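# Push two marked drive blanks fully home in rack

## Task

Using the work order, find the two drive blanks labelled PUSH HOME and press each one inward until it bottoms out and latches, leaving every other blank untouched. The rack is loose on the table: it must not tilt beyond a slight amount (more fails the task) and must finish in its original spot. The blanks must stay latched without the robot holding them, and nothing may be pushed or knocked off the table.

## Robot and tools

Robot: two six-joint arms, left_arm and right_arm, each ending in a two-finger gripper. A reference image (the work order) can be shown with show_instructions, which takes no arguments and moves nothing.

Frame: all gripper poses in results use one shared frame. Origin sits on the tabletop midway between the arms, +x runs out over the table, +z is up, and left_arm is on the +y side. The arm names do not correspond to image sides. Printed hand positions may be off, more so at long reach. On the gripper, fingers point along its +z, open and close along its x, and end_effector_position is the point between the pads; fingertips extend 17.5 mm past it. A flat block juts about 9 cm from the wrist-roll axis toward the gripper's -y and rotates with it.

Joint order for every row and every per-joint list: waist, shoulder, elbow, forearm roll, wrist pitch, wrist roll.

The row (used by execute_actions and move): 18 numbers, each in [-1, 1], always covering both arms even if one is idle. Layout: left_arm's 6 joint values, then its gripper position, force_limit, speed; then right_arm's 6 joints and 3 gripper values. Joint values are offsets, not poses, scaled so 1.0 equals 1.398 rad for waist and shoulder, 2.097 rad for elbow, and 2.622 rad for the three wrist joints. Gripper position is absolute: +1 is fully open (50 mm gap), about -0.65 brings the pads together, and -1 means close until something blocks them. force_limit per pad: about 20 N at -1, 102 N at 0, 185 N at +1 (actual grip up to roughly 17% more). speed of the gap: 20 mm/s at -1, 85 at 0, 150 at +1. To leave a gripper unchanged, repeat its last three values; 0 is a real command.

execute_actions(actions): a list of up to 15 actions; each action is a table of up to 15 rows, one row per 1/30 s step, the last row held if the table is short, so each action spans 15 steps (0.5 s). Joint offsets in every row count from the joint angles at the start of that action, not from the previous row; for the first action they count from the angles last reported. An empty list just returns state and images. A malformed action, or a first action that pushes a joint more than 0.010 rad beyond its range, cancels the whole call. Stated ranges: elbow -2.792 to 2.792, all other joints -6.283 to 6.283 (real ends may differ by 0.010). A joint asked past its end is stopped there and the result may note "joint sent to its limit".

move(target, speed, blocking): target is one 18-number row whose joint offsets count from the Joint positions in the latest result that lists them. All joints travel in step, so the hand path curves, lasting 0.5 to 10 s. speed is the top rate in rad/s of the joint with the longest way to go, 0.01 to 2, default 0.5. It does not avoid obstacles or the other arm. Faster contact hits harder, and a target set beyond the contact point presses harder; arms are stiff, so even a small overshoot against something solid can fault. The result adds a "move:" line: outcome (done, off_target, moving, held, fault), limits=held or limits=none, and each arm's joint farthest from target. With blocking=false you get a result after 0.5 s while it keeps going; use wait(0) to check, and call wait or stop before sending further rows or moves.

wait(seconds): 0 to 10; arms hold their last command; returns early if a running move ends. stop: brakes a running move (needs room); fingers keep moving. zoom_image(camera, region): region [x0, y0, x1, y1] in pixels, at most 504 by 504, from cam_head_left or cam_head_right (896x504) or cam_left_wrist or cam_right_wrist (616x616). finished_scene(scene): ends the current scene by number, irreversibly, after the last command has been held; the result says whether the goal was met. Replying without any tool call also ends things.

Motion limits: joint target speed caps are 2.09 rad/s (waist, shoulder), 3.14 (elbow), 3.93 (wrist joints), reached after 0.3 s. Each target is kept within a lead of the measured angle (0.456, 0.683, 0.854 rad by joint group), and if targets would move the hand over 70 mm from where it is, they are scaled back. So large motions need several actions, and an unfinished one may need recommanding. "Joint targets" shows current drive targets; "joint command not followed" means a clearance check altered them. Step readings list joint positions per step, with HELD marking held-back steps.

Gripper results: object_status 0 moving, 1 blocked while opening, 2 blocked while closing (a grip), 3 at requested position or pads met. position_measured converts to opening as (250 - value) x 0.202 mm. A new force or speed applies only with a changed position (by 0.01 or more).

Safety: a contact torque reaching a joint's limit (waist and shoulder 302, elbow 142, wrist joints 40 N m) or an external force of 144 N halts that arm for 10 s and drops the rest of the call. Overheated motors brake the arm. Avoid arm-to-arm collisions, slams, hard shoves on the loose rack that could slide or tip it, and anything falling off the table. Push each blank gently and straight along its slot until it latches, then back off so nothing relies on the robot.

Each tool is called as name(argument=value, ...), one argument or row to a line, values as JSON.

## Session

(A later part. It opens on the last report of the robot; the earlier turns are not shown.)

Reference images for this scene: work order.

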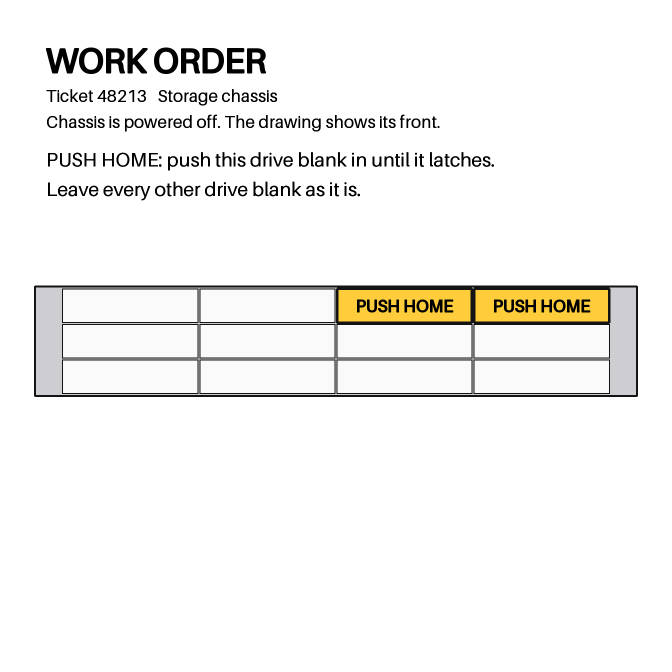

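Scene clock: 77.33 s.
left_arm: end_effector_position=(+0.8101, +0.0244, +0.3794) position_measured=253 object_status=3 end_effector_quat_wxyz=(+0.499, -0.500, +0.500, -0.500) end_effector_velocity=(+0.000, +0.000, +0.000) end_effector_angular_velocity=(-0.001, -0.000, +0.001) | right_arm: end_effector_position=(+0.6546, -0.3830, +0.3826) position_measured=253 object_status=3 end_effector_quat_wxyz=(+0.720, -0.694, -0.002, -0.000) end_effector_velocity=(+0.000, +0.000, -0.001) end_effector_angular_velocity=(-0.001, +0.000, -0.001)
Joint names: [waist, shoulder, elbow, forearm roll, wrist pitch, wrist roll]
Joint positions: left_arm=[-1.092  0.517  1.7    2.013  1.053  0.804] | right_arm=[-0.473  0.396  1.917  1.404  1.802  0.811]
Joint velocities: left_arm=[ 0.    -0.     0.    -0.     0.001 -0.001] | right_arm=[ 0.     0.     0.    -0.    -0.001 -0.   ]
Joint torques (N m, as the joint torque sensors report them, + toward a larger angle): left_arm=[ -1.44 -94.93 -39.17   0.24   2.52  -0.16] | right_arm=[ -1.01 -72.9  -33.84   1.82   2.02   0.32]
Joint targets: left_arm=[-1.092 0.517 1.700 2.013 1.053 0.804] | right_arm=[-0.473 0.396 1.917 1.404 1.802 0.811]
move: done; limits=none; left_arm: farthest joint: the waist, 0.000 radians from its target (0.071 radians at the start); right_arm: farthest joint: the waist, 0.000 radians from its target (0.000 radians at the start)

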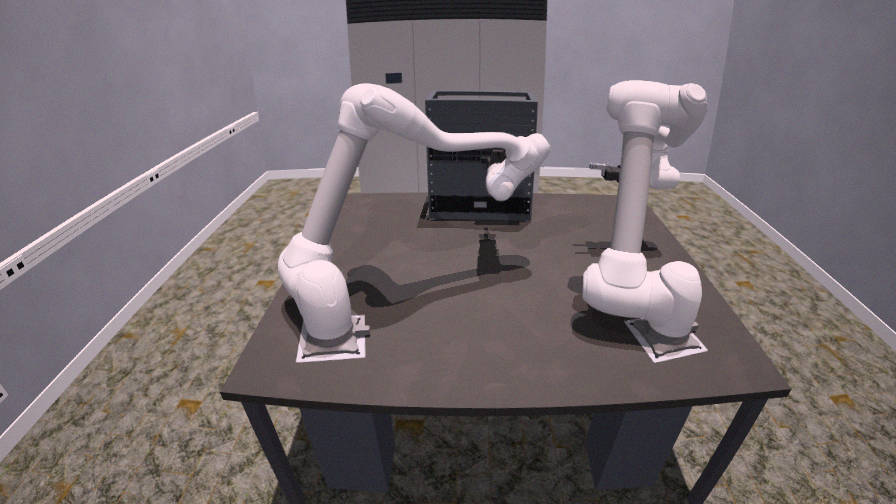

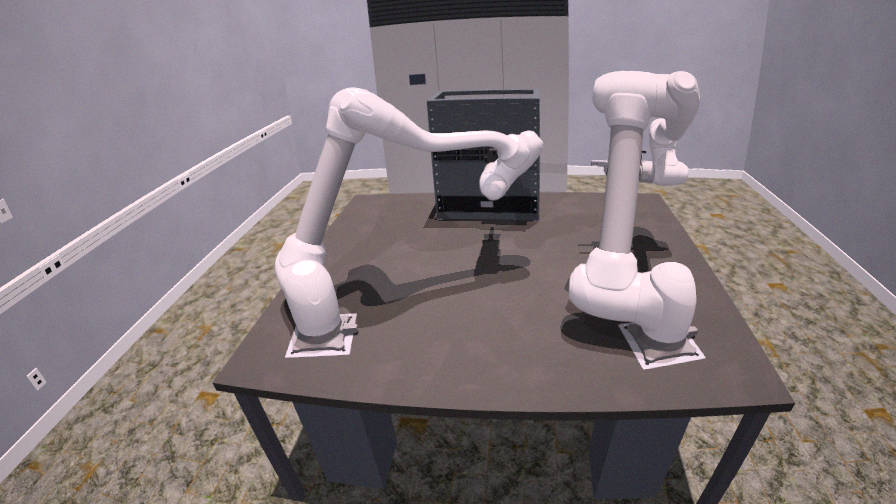

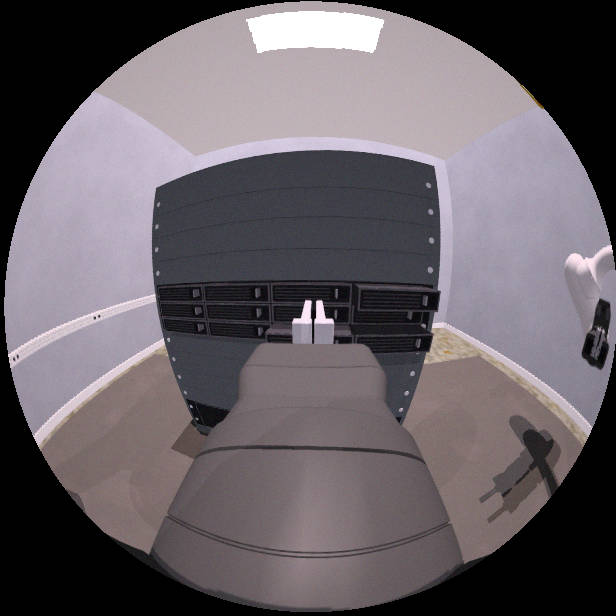

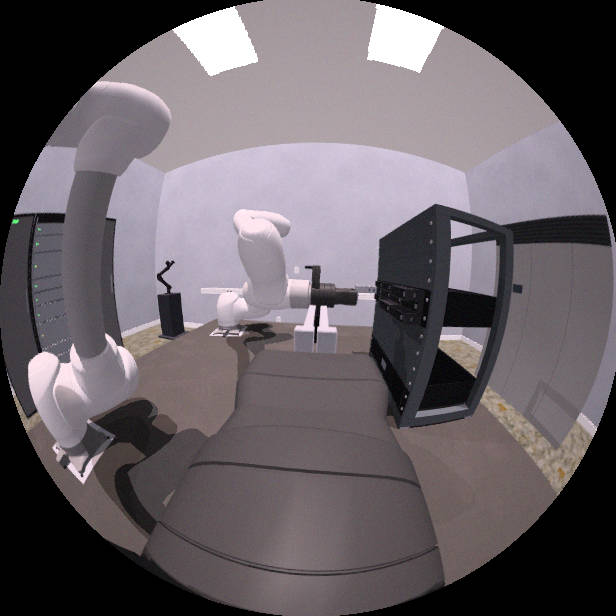

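move(
  target=[-0.0576,0.0824,-0.0948,-0.0382,0.0111,0.045,-1,0,0, 0,0,0,0,0,0,-1,0,0],
  speed=0.2,
)

zoom_image(
  camera="cam_left_wrist",
  region=[150,260,450,360],
)

Scene clock: 80.60 s.
left_arm: end_effector_position=(+0.8105, -0.0860, +0.3794) position_measured=253 object_status=3 end_effector_quat_wxyz=(+0.500, -0.499, +0.501, -0.500) end_effector_velocity=(+0.000, -0.000, +0.000) end_effector_angular_velocity=(-0.001, +0.000, -0.001) | right_arm: end_effector_position=(+0.6546, -0.3830, +0.3826) position_measured=253 object_status=3 end_effector_quat_wxyz=(+0.720, -0.694, -0.002, -0.000) end_effector_velocity=(-0.000, -0.000, +0.000) end_effector_angular_velocity=(+0.000, -0.001, +0.001)
Joint names: [waist, shoulder, elbow, forearm roll, wrist pitch, wrist roll]
Joint positions: left_arm=[-1.173  0.632  1.501  1.913  1.082  0.922] | right_arm=[-0.473  0.396  1.917  1.404  1.802  0.811]
Joint velocities: left_arm=[ 0.    -0.    -0.001 -0.    -0.002  0.   ] | right_arm=[-0.    -0.    -0.001 -0.001  0.001 -0.   ]
Joint torques (N m, as the joint torque sensors report them, + toward a larger angle): left_arm=[   2.47 -107.24  -40.65    0.86    2.      0.15] | right_arm=[ -1.28 -75.01 -33.55   1.96   2.09   0.3 ]
Joint targets: left_arm=[-1.173 0.632 1.501 1.913 1.082 0.922] | right_arm=[-0.473 0.396 1.917 1.404 1.802 0.811]
move: done; limits=none; left_arm: farthest joint: the waist, 0.000 radians from its target (0.080 radians at the start); right_arm: farthest joint: the waist, 0.000 radians from its target (0.000 radians at the start)

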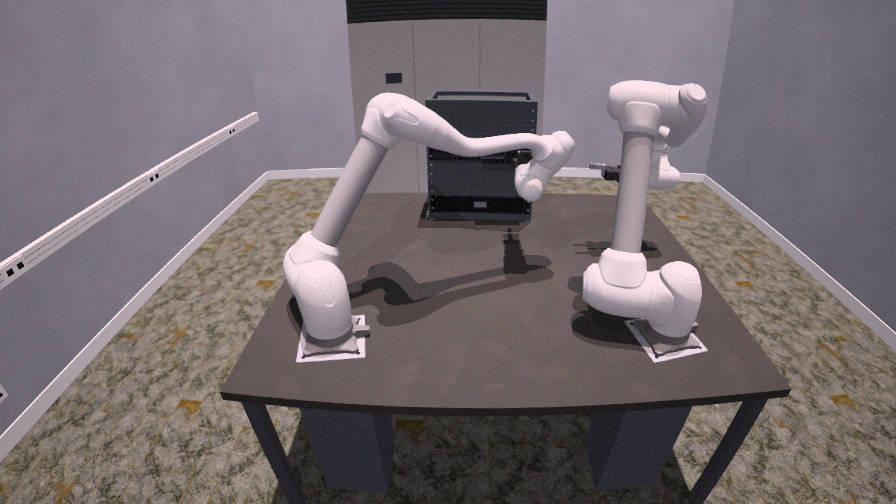

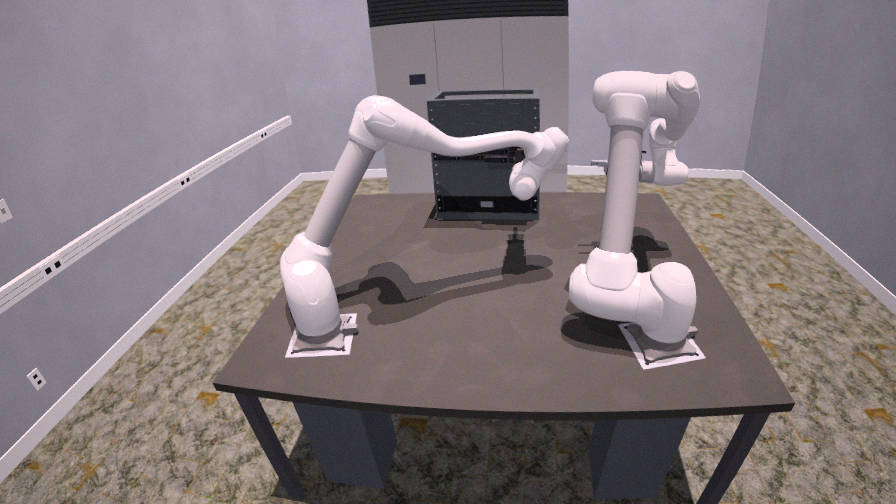

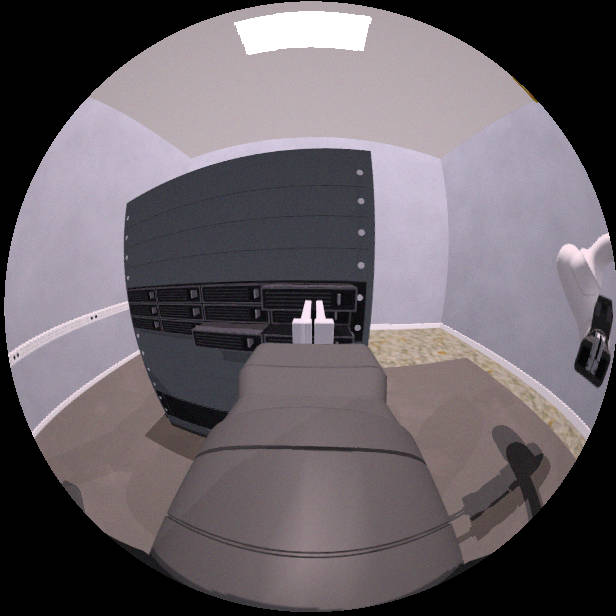

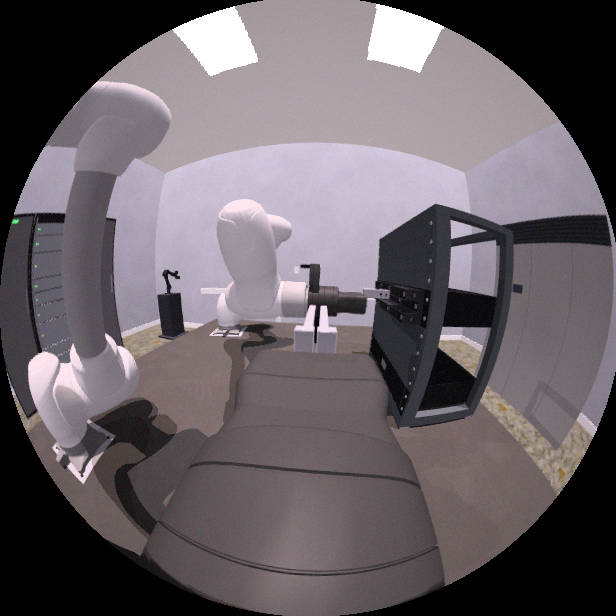

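Region (150, 260, 450, 360) of cam_left_wrist's 616x616 image, scaled by 1.680, with more detail than that image has.

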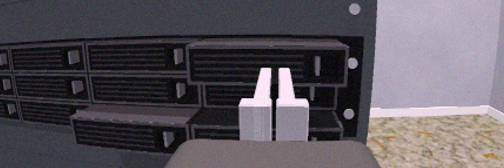

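move(
  target=[0.0205,0.0182,-0.0216,0.0034,-0.0114,0.0045,-1,0,0, 0,0,0,0,0,0,-1,0,0],
  speed=0.02,
)

zoom_image(
  camera="cam_right_wrist",
  region=[330,240,450,340],
)

zoom_image(
  camera="cam_left_wrist",
  region=[150,260,450,360],
)

Scene clock: 88.80 s.
left_arm: end_effector_position=(+0.8404, -0.0866, +0.3793) position_measured=253 object_status=3 end_effector_quat_wxyz=(+0.500, -0.499, +0.501, -0.500) end_effector_velocity=(-0.000, -0.000, +0.000) end_effector_angular_velocity=(-0.001, -0.000, -0.000) | right_arm: end_effector_position=(+0.6546, -0.3830, +0.3826) position_measured=253 object_status=3 end_effector_quat_wxyz=(+0.720, -0.694, -0.002, -0.000) end_effector_velocity=(+0.000, -0.000, +0.001) end_effector_angular_velocity=(+0.000, -0.001, -0.000)
Joint names: [waist, shoulder, elbow, forearm roll, wrist pitch, wrist roll]
Joint positions: left_arm=[-1.144  0.658  1.456  1.922  1.052  0.934] | right_arm=[-0.473  0.396  1.917  1.404  1.802  0.811]
Joint velocities: left_arm=[-0. -0. -0. -0.  0. -0.] | right_arm=[-0.    -0.    -0.001  0.     0.     0.001]
Joint torques (N m, as the joint torque sensors report them, + toward a larger angle): left_arm=[   6.6  -109.27  -43.19    0.46    1.89   -0.11] | right_arm=[ -0.85 -74.5  -33.45   1.81   1.93   0.21]
Joint targets: left_arm=[-1.144 0.658 1.456 1.922 1.052 0.934] | right_arm=[-0.473 0.396 1.917 1.404 1.802 0.811]
move: done; limits=none; left_arm: farthest joint: the waist, 0.000 radians from its target (0.029 radians at the start); right_arm: farthest joint: the waist, 0.000 radians from its target (0.000 radians at the start)

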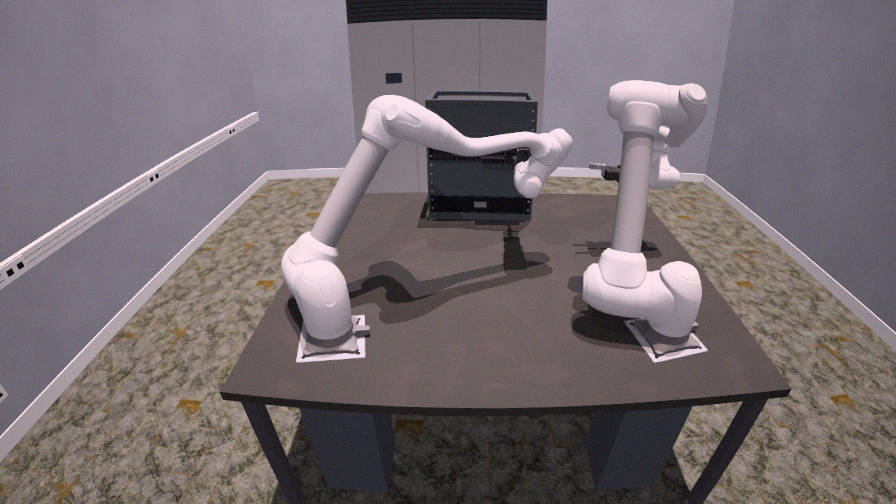

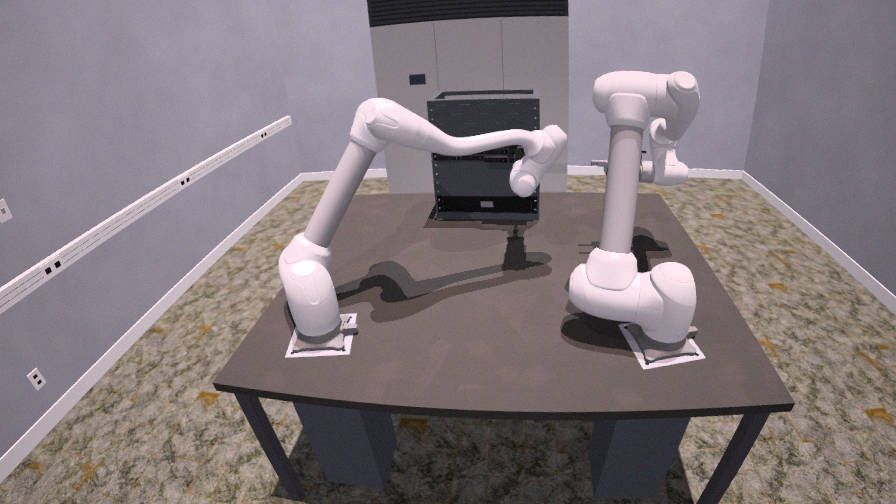

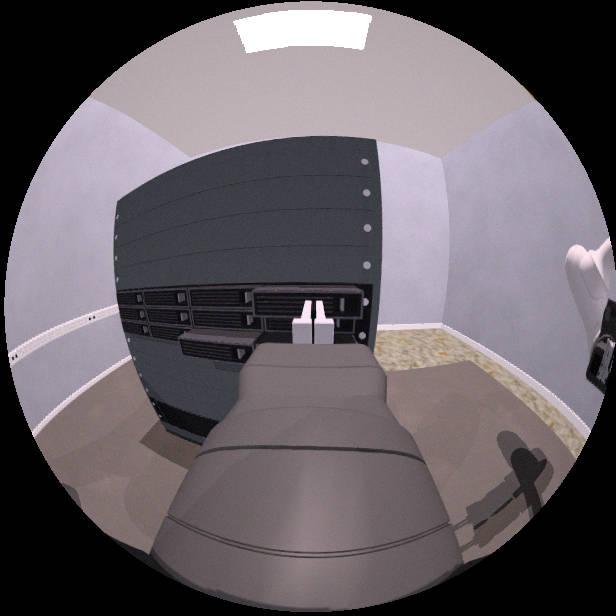

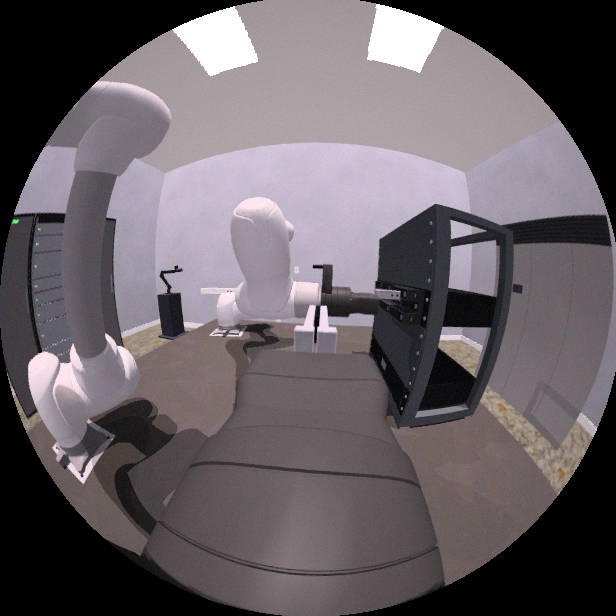

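Region (330, 240, 450, 340) of cam_right_wrist's 616x616 image, scaled by 4.200, with more detail than that image has.

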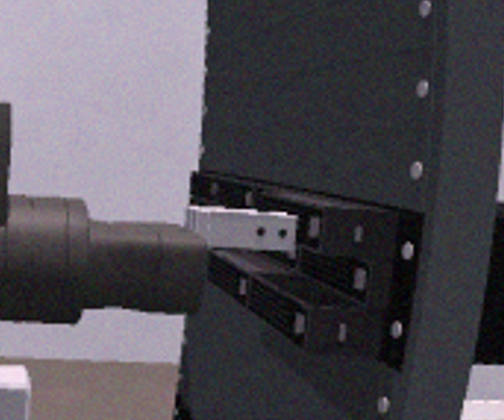

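Region (150, 260, 450, 360) of cam_left_wrist's 616x616 image, scaled by 1.680, with more detail than that image has.

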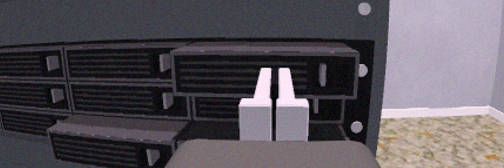

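move(
  target=[0.017,0.01515,-0.018,0.0028,-0.0095,0.0037,-1,0,0, 0,0,0,0,0,0,-1,0,0],
  speed=0.01,
)

zoom_image(
  camera="cam_left_wrist",
  region=[200,270,400,370],
)

Scene clock: 93.93 s.
left_arm: end_effector_position=(+0.8653, -0.0861, +0.3791) position_measured=253 object_status=3 end_effector_quat_wxyz=(+0.500, -0.499, +0.501, -0.500) end_effector_velocity=(-0.000, +0.000, +0.000) end_effector_angular_velocity=(-0.001, -0.001, +0.001) | right_arm: end_effector_position=(+0.6546, -0.3830, +0.3826) position_measured=253 object_status=3 end_effector_quat_wxyz=(+0.720, -0.694, -0.002, -0.000) end_effector_velocity=(-0.000, -0.000, +0.000) end_effector_angular_velocity=(+0.001, -0.000, +0.000)
Joint names: [waist, shoulder, elbow, forearm roll, wrist pitch, wrist roll]
Joint positions: left_arm=[-1.121  0.679  1.418  1.93   1.027  0.944] | right_arm=[-0.473  0.396  1.917  1.404  1.802  0.811]
Joint velocities: left_arm=[-0.    -0.     0.     0.     0.002 -0.001] | right_arm=[-0.    -0.    -0.     0.     0.001 -0.   ]
Joint torques (N m, as the joint torque sensors report them, + toward a larger angle): left_arm=[  10.7  -111.17  -42.64   -0.14    2.48   -0.22] | right_arm=[ -1.07 -75.11 -32.88   1.75   1.7    0.11]
Joint targets: left_arm=[-1.121 0.679 1.418 1.930 1.027 0.944] | right_arm=[-0.473 0.396 1.917 1.404 1.802 0.811]
move: done; limits=none; left_arm: farthest joint: the waist, 0.000 radians from its target (0.024 radians at the start); right_arm: farthest joint: the waist, 0.000 radians from its target (0.000 radians at the start)

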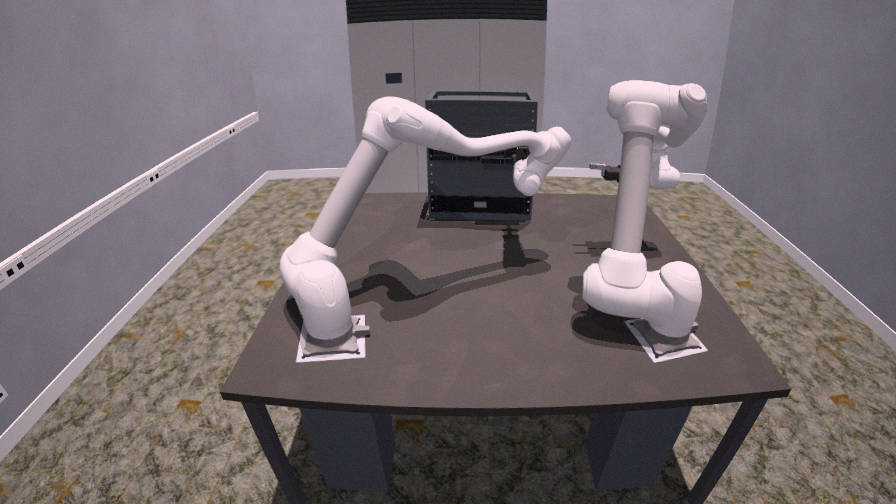

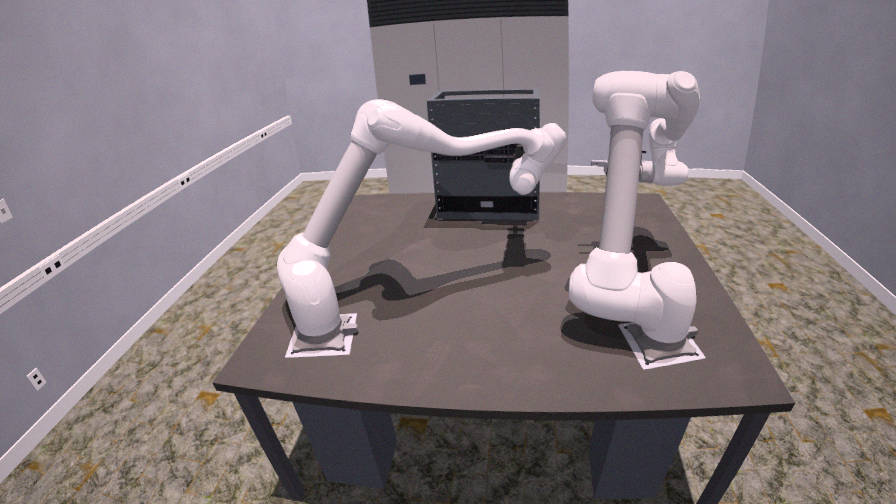

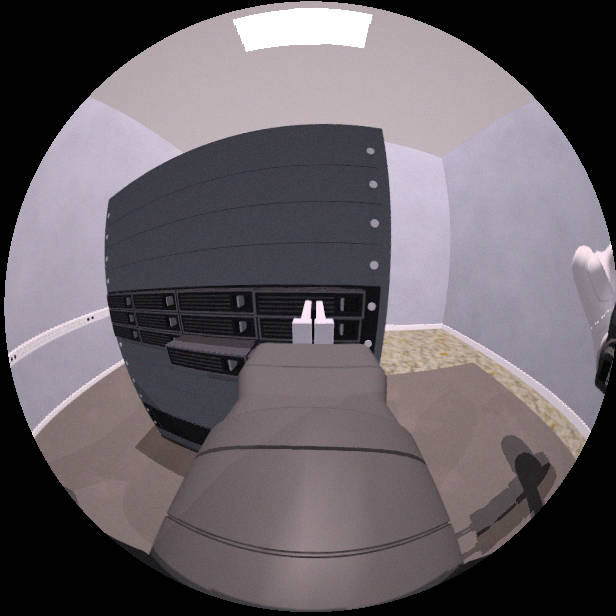

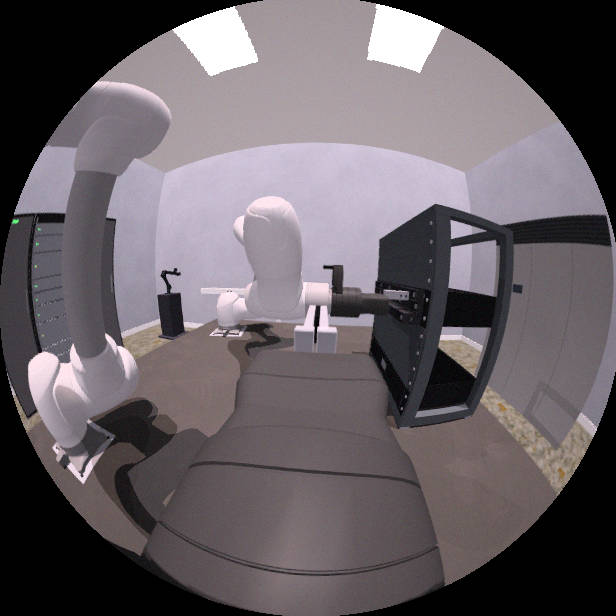

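Region (200, 270, 400, 370) of cam_left_wrist's 616x616 image, scaled by 2.520, with more detail than that image has.

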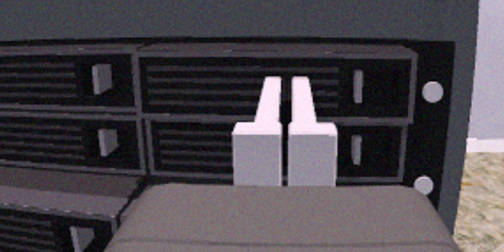

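move(
  target=[0.00136,0.0012,-0.00144,0.00022,-0.00076,0.0003,-1,0,0, 0,0,0,0,0,0,-1,0,0],
  speed=0.01,
)

zoom_image(
  camera="cam_left_wrist",
  region=[200,270,400,370],
)

Scene clock: 95.73 s.
left_arm: end_effector_position=(+0.8673, -0.0860, +0.3791) position_measured=253 object_status=3 end_effector_quat_wxyz=(+0.500, -0.499, +0.501, -0.500) end_effector_velocity=(+0.000, +0.000, -0.000) end_effector_angular_velocity=(+0.001, +0.000, +0.000) | right_arm: end_effector_position=(+0.6546, -0.3830, +0.3826) position_measured=253 object_status=3 end_effector_quat_wxyz=(+0.720, -0.694, -0.002, -0.000) end_effector_velocity=(+0.000, +0.000, -0.000) end_effector_angular_velocity=(+0.001, +0.001, -0.001)
Joint names: [waist, shoulder, elbow, forearm roll, wrist pitch, wrist roll]
Joint positions: left_arm=[-1.119  0.681  1.415  1.93   1.025  0.945] | right_arm=[-0.473  0.396  1.917  1.404  1.802  0.811]
Joint velocities: left_arm=[0.    0.    0.    0.    0.    0.001] | right_arm=[-0.    -0.     0.001  0.001 -0.001  0.   ]
Joint torques (N m, as the joint torque sensors report them, + toward a larger angle): left_arm=[   9.27 -111.63  -42.76   -0.11    2.56   -0.16] | right_arm=[ -0.51 -74.63 -33.71   1.8    1.76   0.39]
Joint targets: left_arm=[-1.119 0.681 1.415 1.930 1.025 0.945] | right_arm=[-0.473 0.396 1.917 1.404 1.802 0.811]
move: done; limits=none; left_arm: farthest joint: the waist, 0.000 radians from its target (0.001 radians at the start); right_arm: farthest joint: the waist, 0.000 radians from its target (0.000 radians at the start)

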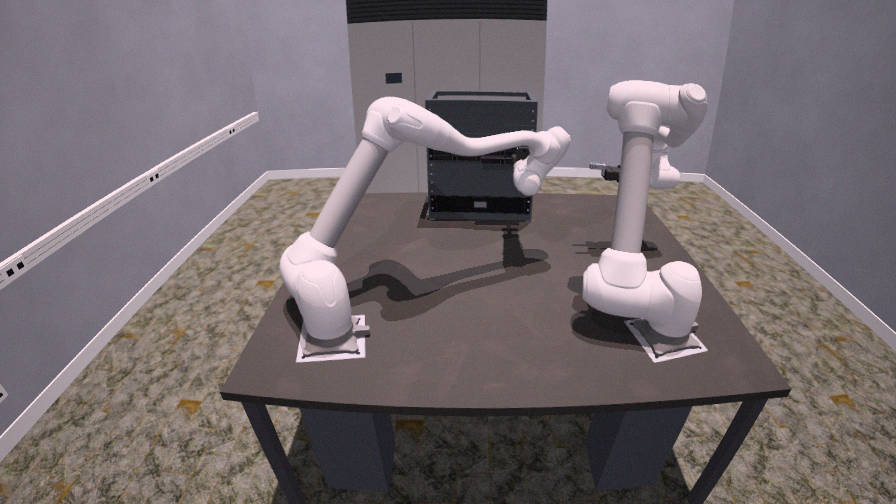

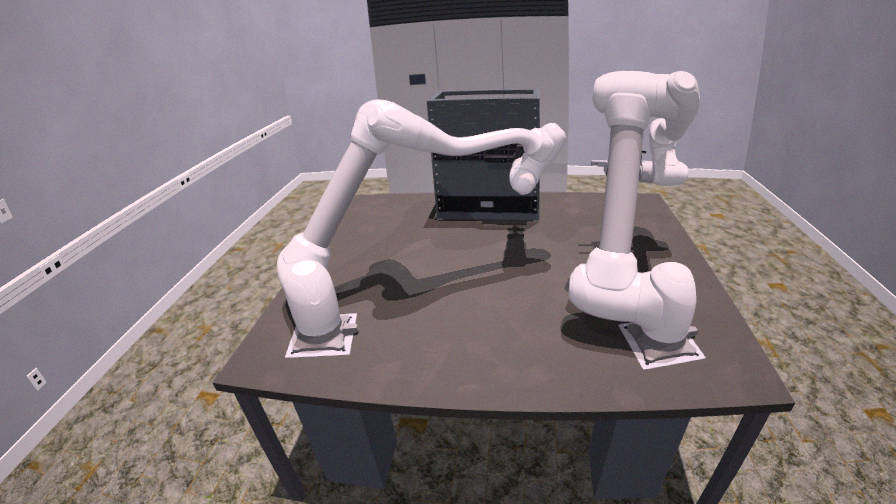

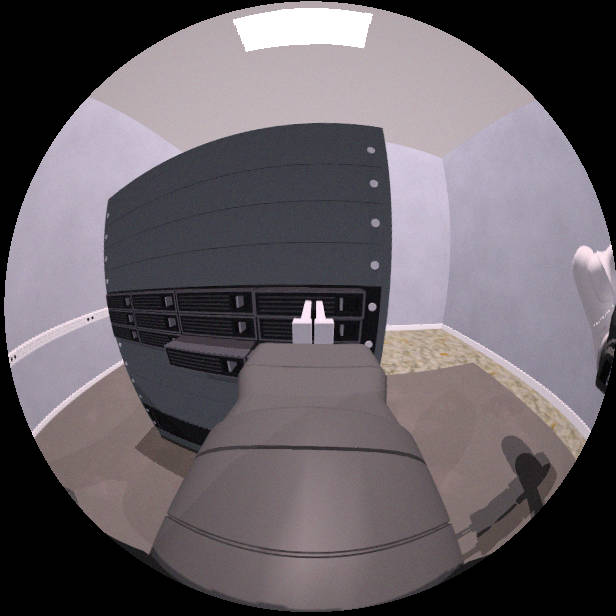

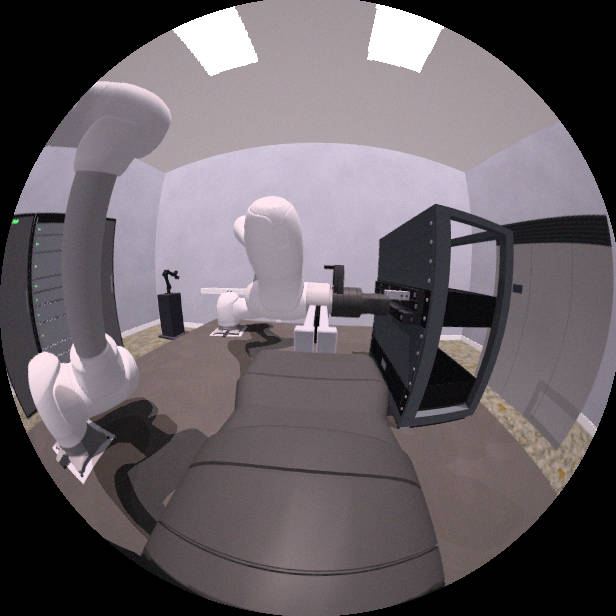

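Region (200, 270, 400, 370) of cam_left_wrist's 616x616 image, scaled by 2.520, with more detail than that image has.

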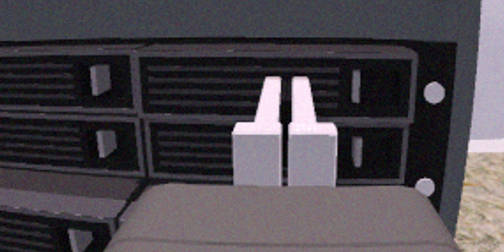

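move(
  target=[0.001,0.0009,-0.0011,0.00016,-0.00057,0.00022,-1,0,0, 0,0,0,0,0,0,-1,0,0],
  speed=0.01,
)

zoom_image(
  camera="cam_left_wrist",
  region=[200,270,400,370],
)

Scene clock: 98.47 s.
left_arm: end_effector_position=(+0.8688, -0.0859, +0.3792) position_measured=253 object_status=3 end_effector_quat_wxyz=(+0.500, -0.499, +0.501, -0.500) end_effector_velocity=(+0.000, -0.000, -0.000) end_effector_angular_velocity=(+0.000, +0.000, -0.000) | right_arm: end_effector_position=(+0.6546, -0.3830, +0.3826) position_measured=253 object_status=3 end_effector_quat_wxyz=(+0.720, -0.694, -0.002, -0.000) end_effector_velocity=(+0.000, +0.000, -0.000) end_effector_angular_velocity=(+0.000, +0.000, -0.001)
Joint names: [waist, shoulder, elbow, forearm roll, wrist pitch, wrist roll]
Joint positions: left_arm=[-1.117  0.682  1.413  1.931  1.024  0.945] | right_arm=[-0.473  0.396  1.917  1.404  1.802  0.811]
Joint velocities: left_arm=[ 0.     0.    -0.     0.    -0.001  0.   ] | right_arm=[-0.    -0.     0.     0.001 -0.001  0.   ]
Joint torques (N m, as the joint torque sensors report them, + toward a larger angle): left_arm=[   9.33 -111.97  -42.75    0.12    2.76   -0.09] | right_arm=[ -1.07 -72.91 -33.56   1.79   1.86   0.39]
Joint targets: left_arm=[-1.117 0.682 1.413 1.931 1.024 0.945] | right_arm=[-0.473 0.396 1.917 1.404 1.802 0.811]
move: done; limits=none; left_arm: farthest joint: the waist, 0.000 radians from its target (0.001 radians at the start); right_arm: farthest joint: the waist, 0.000 radians from its target (0.000 radians at the start)

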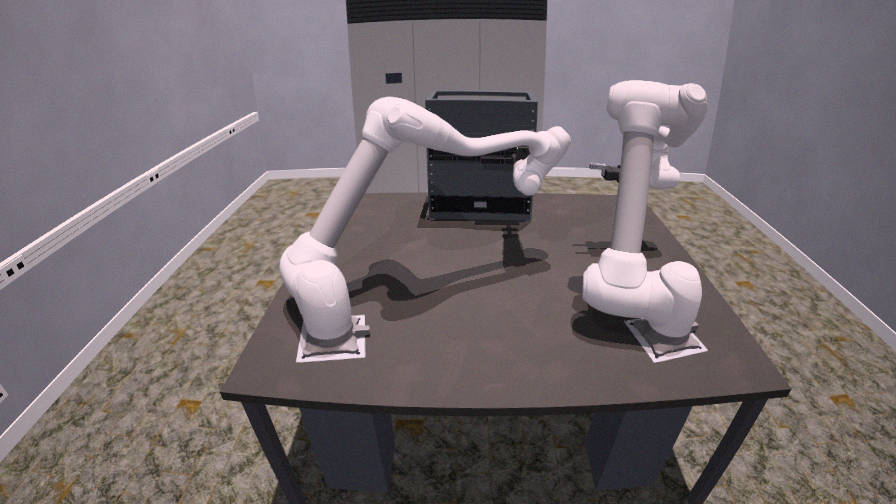

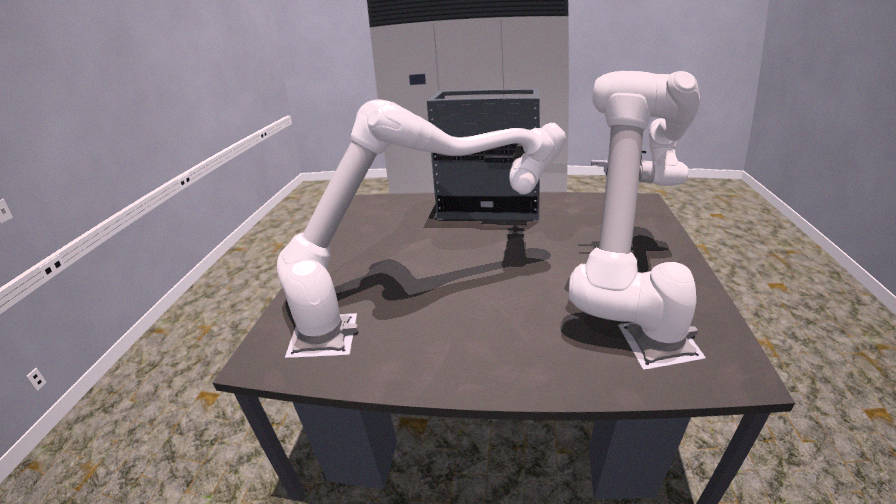

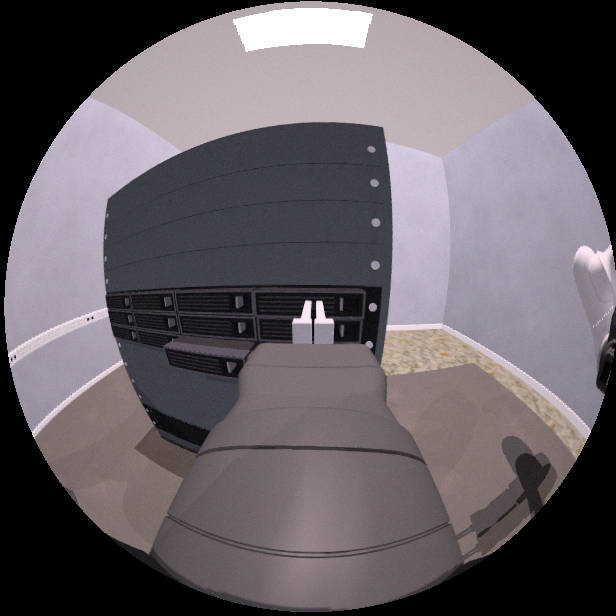

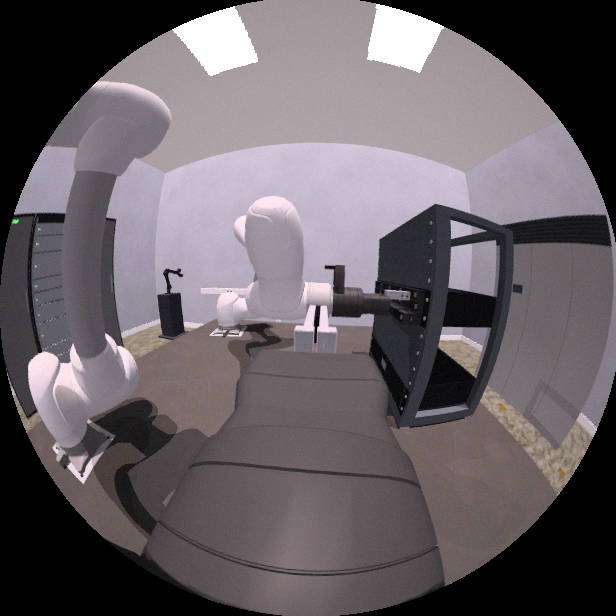

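Region (200, 270, 400, 370) of cam_left_wrist's 616x616 image, scaled by 2.520, with more detail than that image has.

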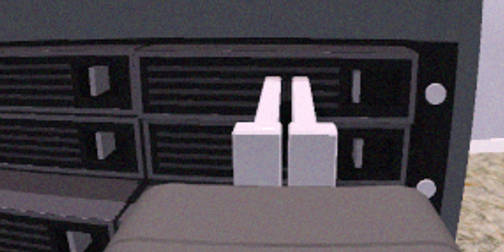

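move(
  target=[0.001,0.0009,-0.0011,0.00016,-0.00057,0.00022,-1,0,0, 0,0,0,0,0,0,-1,0,0],
  speed=0.01,
)

zoom_image(
  camera="cam_left_wrist",
  region=[200,270,400,370],
)

Scene clock: 101.03 s.
left_arm: end_effector_position=(+0.8703, -0.0859, +0.3792) position_measured=253 object_status=3 end_effector_quat_wxyz=(+0.500, -0.499, +0.501, -0.501) end_effector_velocity=(+0.000, -0.000, -0.001) end_effector_angular_velocity=(-0.000, +0.001, -0.001) | right_arm: end_effector_position=(+0.6546, -0.3830, +0.3826) position_measured=253 object_status=3 end_effector_quat_wxyz=(+0.720, -0.694, -0.002, -0.000) end_effector_velocity=(-0.000, -0.000, +0.000) end_effector_angular_velocity=(+0.001, +0.001, +0.001)
Joint names: [waist, shoulder, elbow, forearm roll, wrist pitch, wrist roll]
Joint positions: left_arm=[-1.116  0.683  1.411  1.931  1.022  0.946] | right_arm=[-0.473  0.396  1.917  1.404  1.802  0.811]
Joint velocities: left_arm=[ 0.     0.     0.     0.    -0.002 -0.001] | right_arm=[0.    0.    0.    0.    0.001 0.   ]
Joint torques (N m, as the joint torque sensors report them, + toward a larger angle): left_arm=[   8.8  -111.81  -42.87    0.07    2.98   -0.12] | right_arm=[  0.93 -74.67 -33.17   1.88   1.87   0.28]
Joint targets: left_arm=[-1.116 0.683 1.411 1.931 1.022 0.946] | right_arm=[-0.473 0.396 1.917 1.404 1.802 0.811]
move: done; limits=none; left_arm: farthest joint: the waist, 0.000 radians from its target (0.002 radians at the start); right_arm: farthest joint: the waist, 0.000 radians from its target (0.000 radians at the start)

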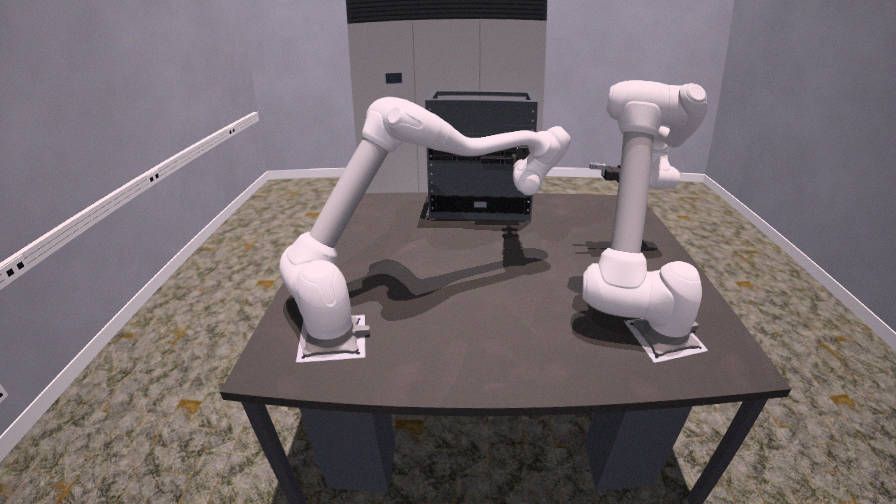

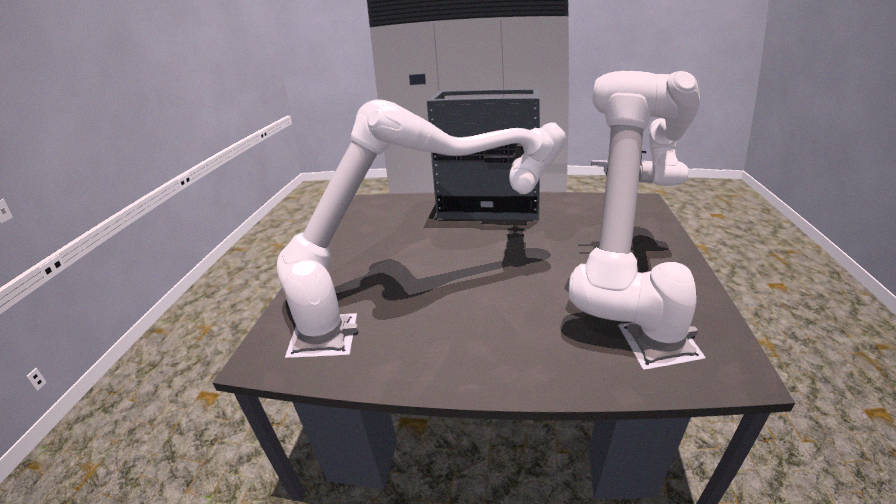

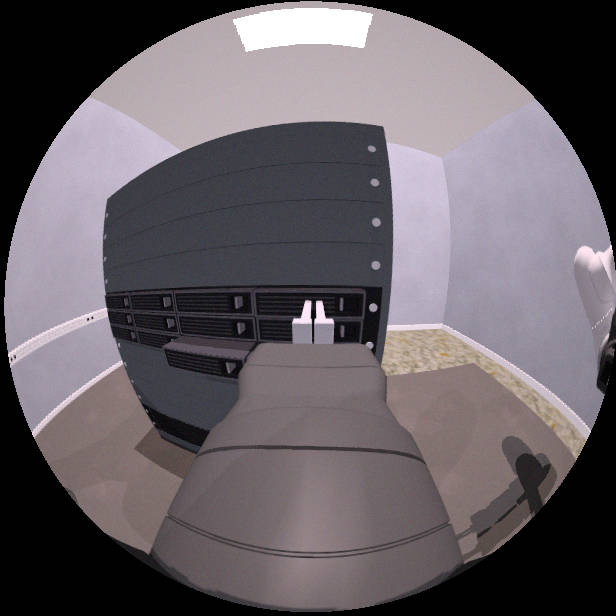

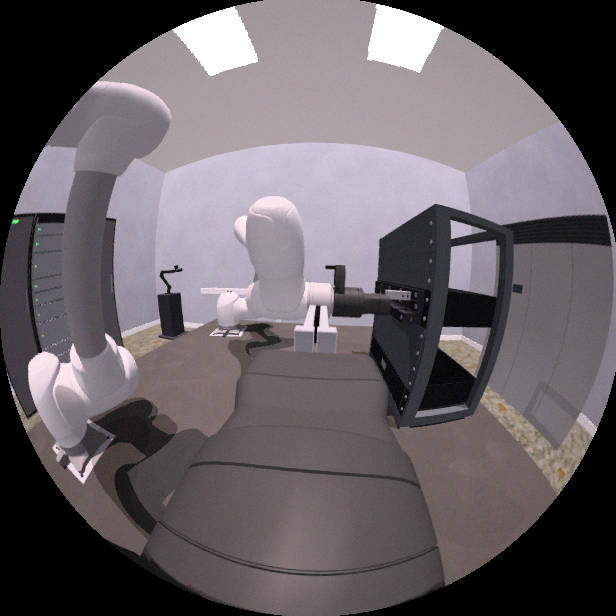

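Region (200, 270, 400, 370) of cam_left_wrist's 616x616 image, scaled by 2.520, with more detail than that image has.

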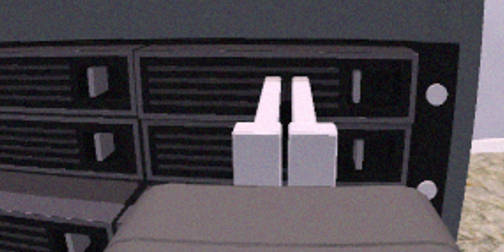

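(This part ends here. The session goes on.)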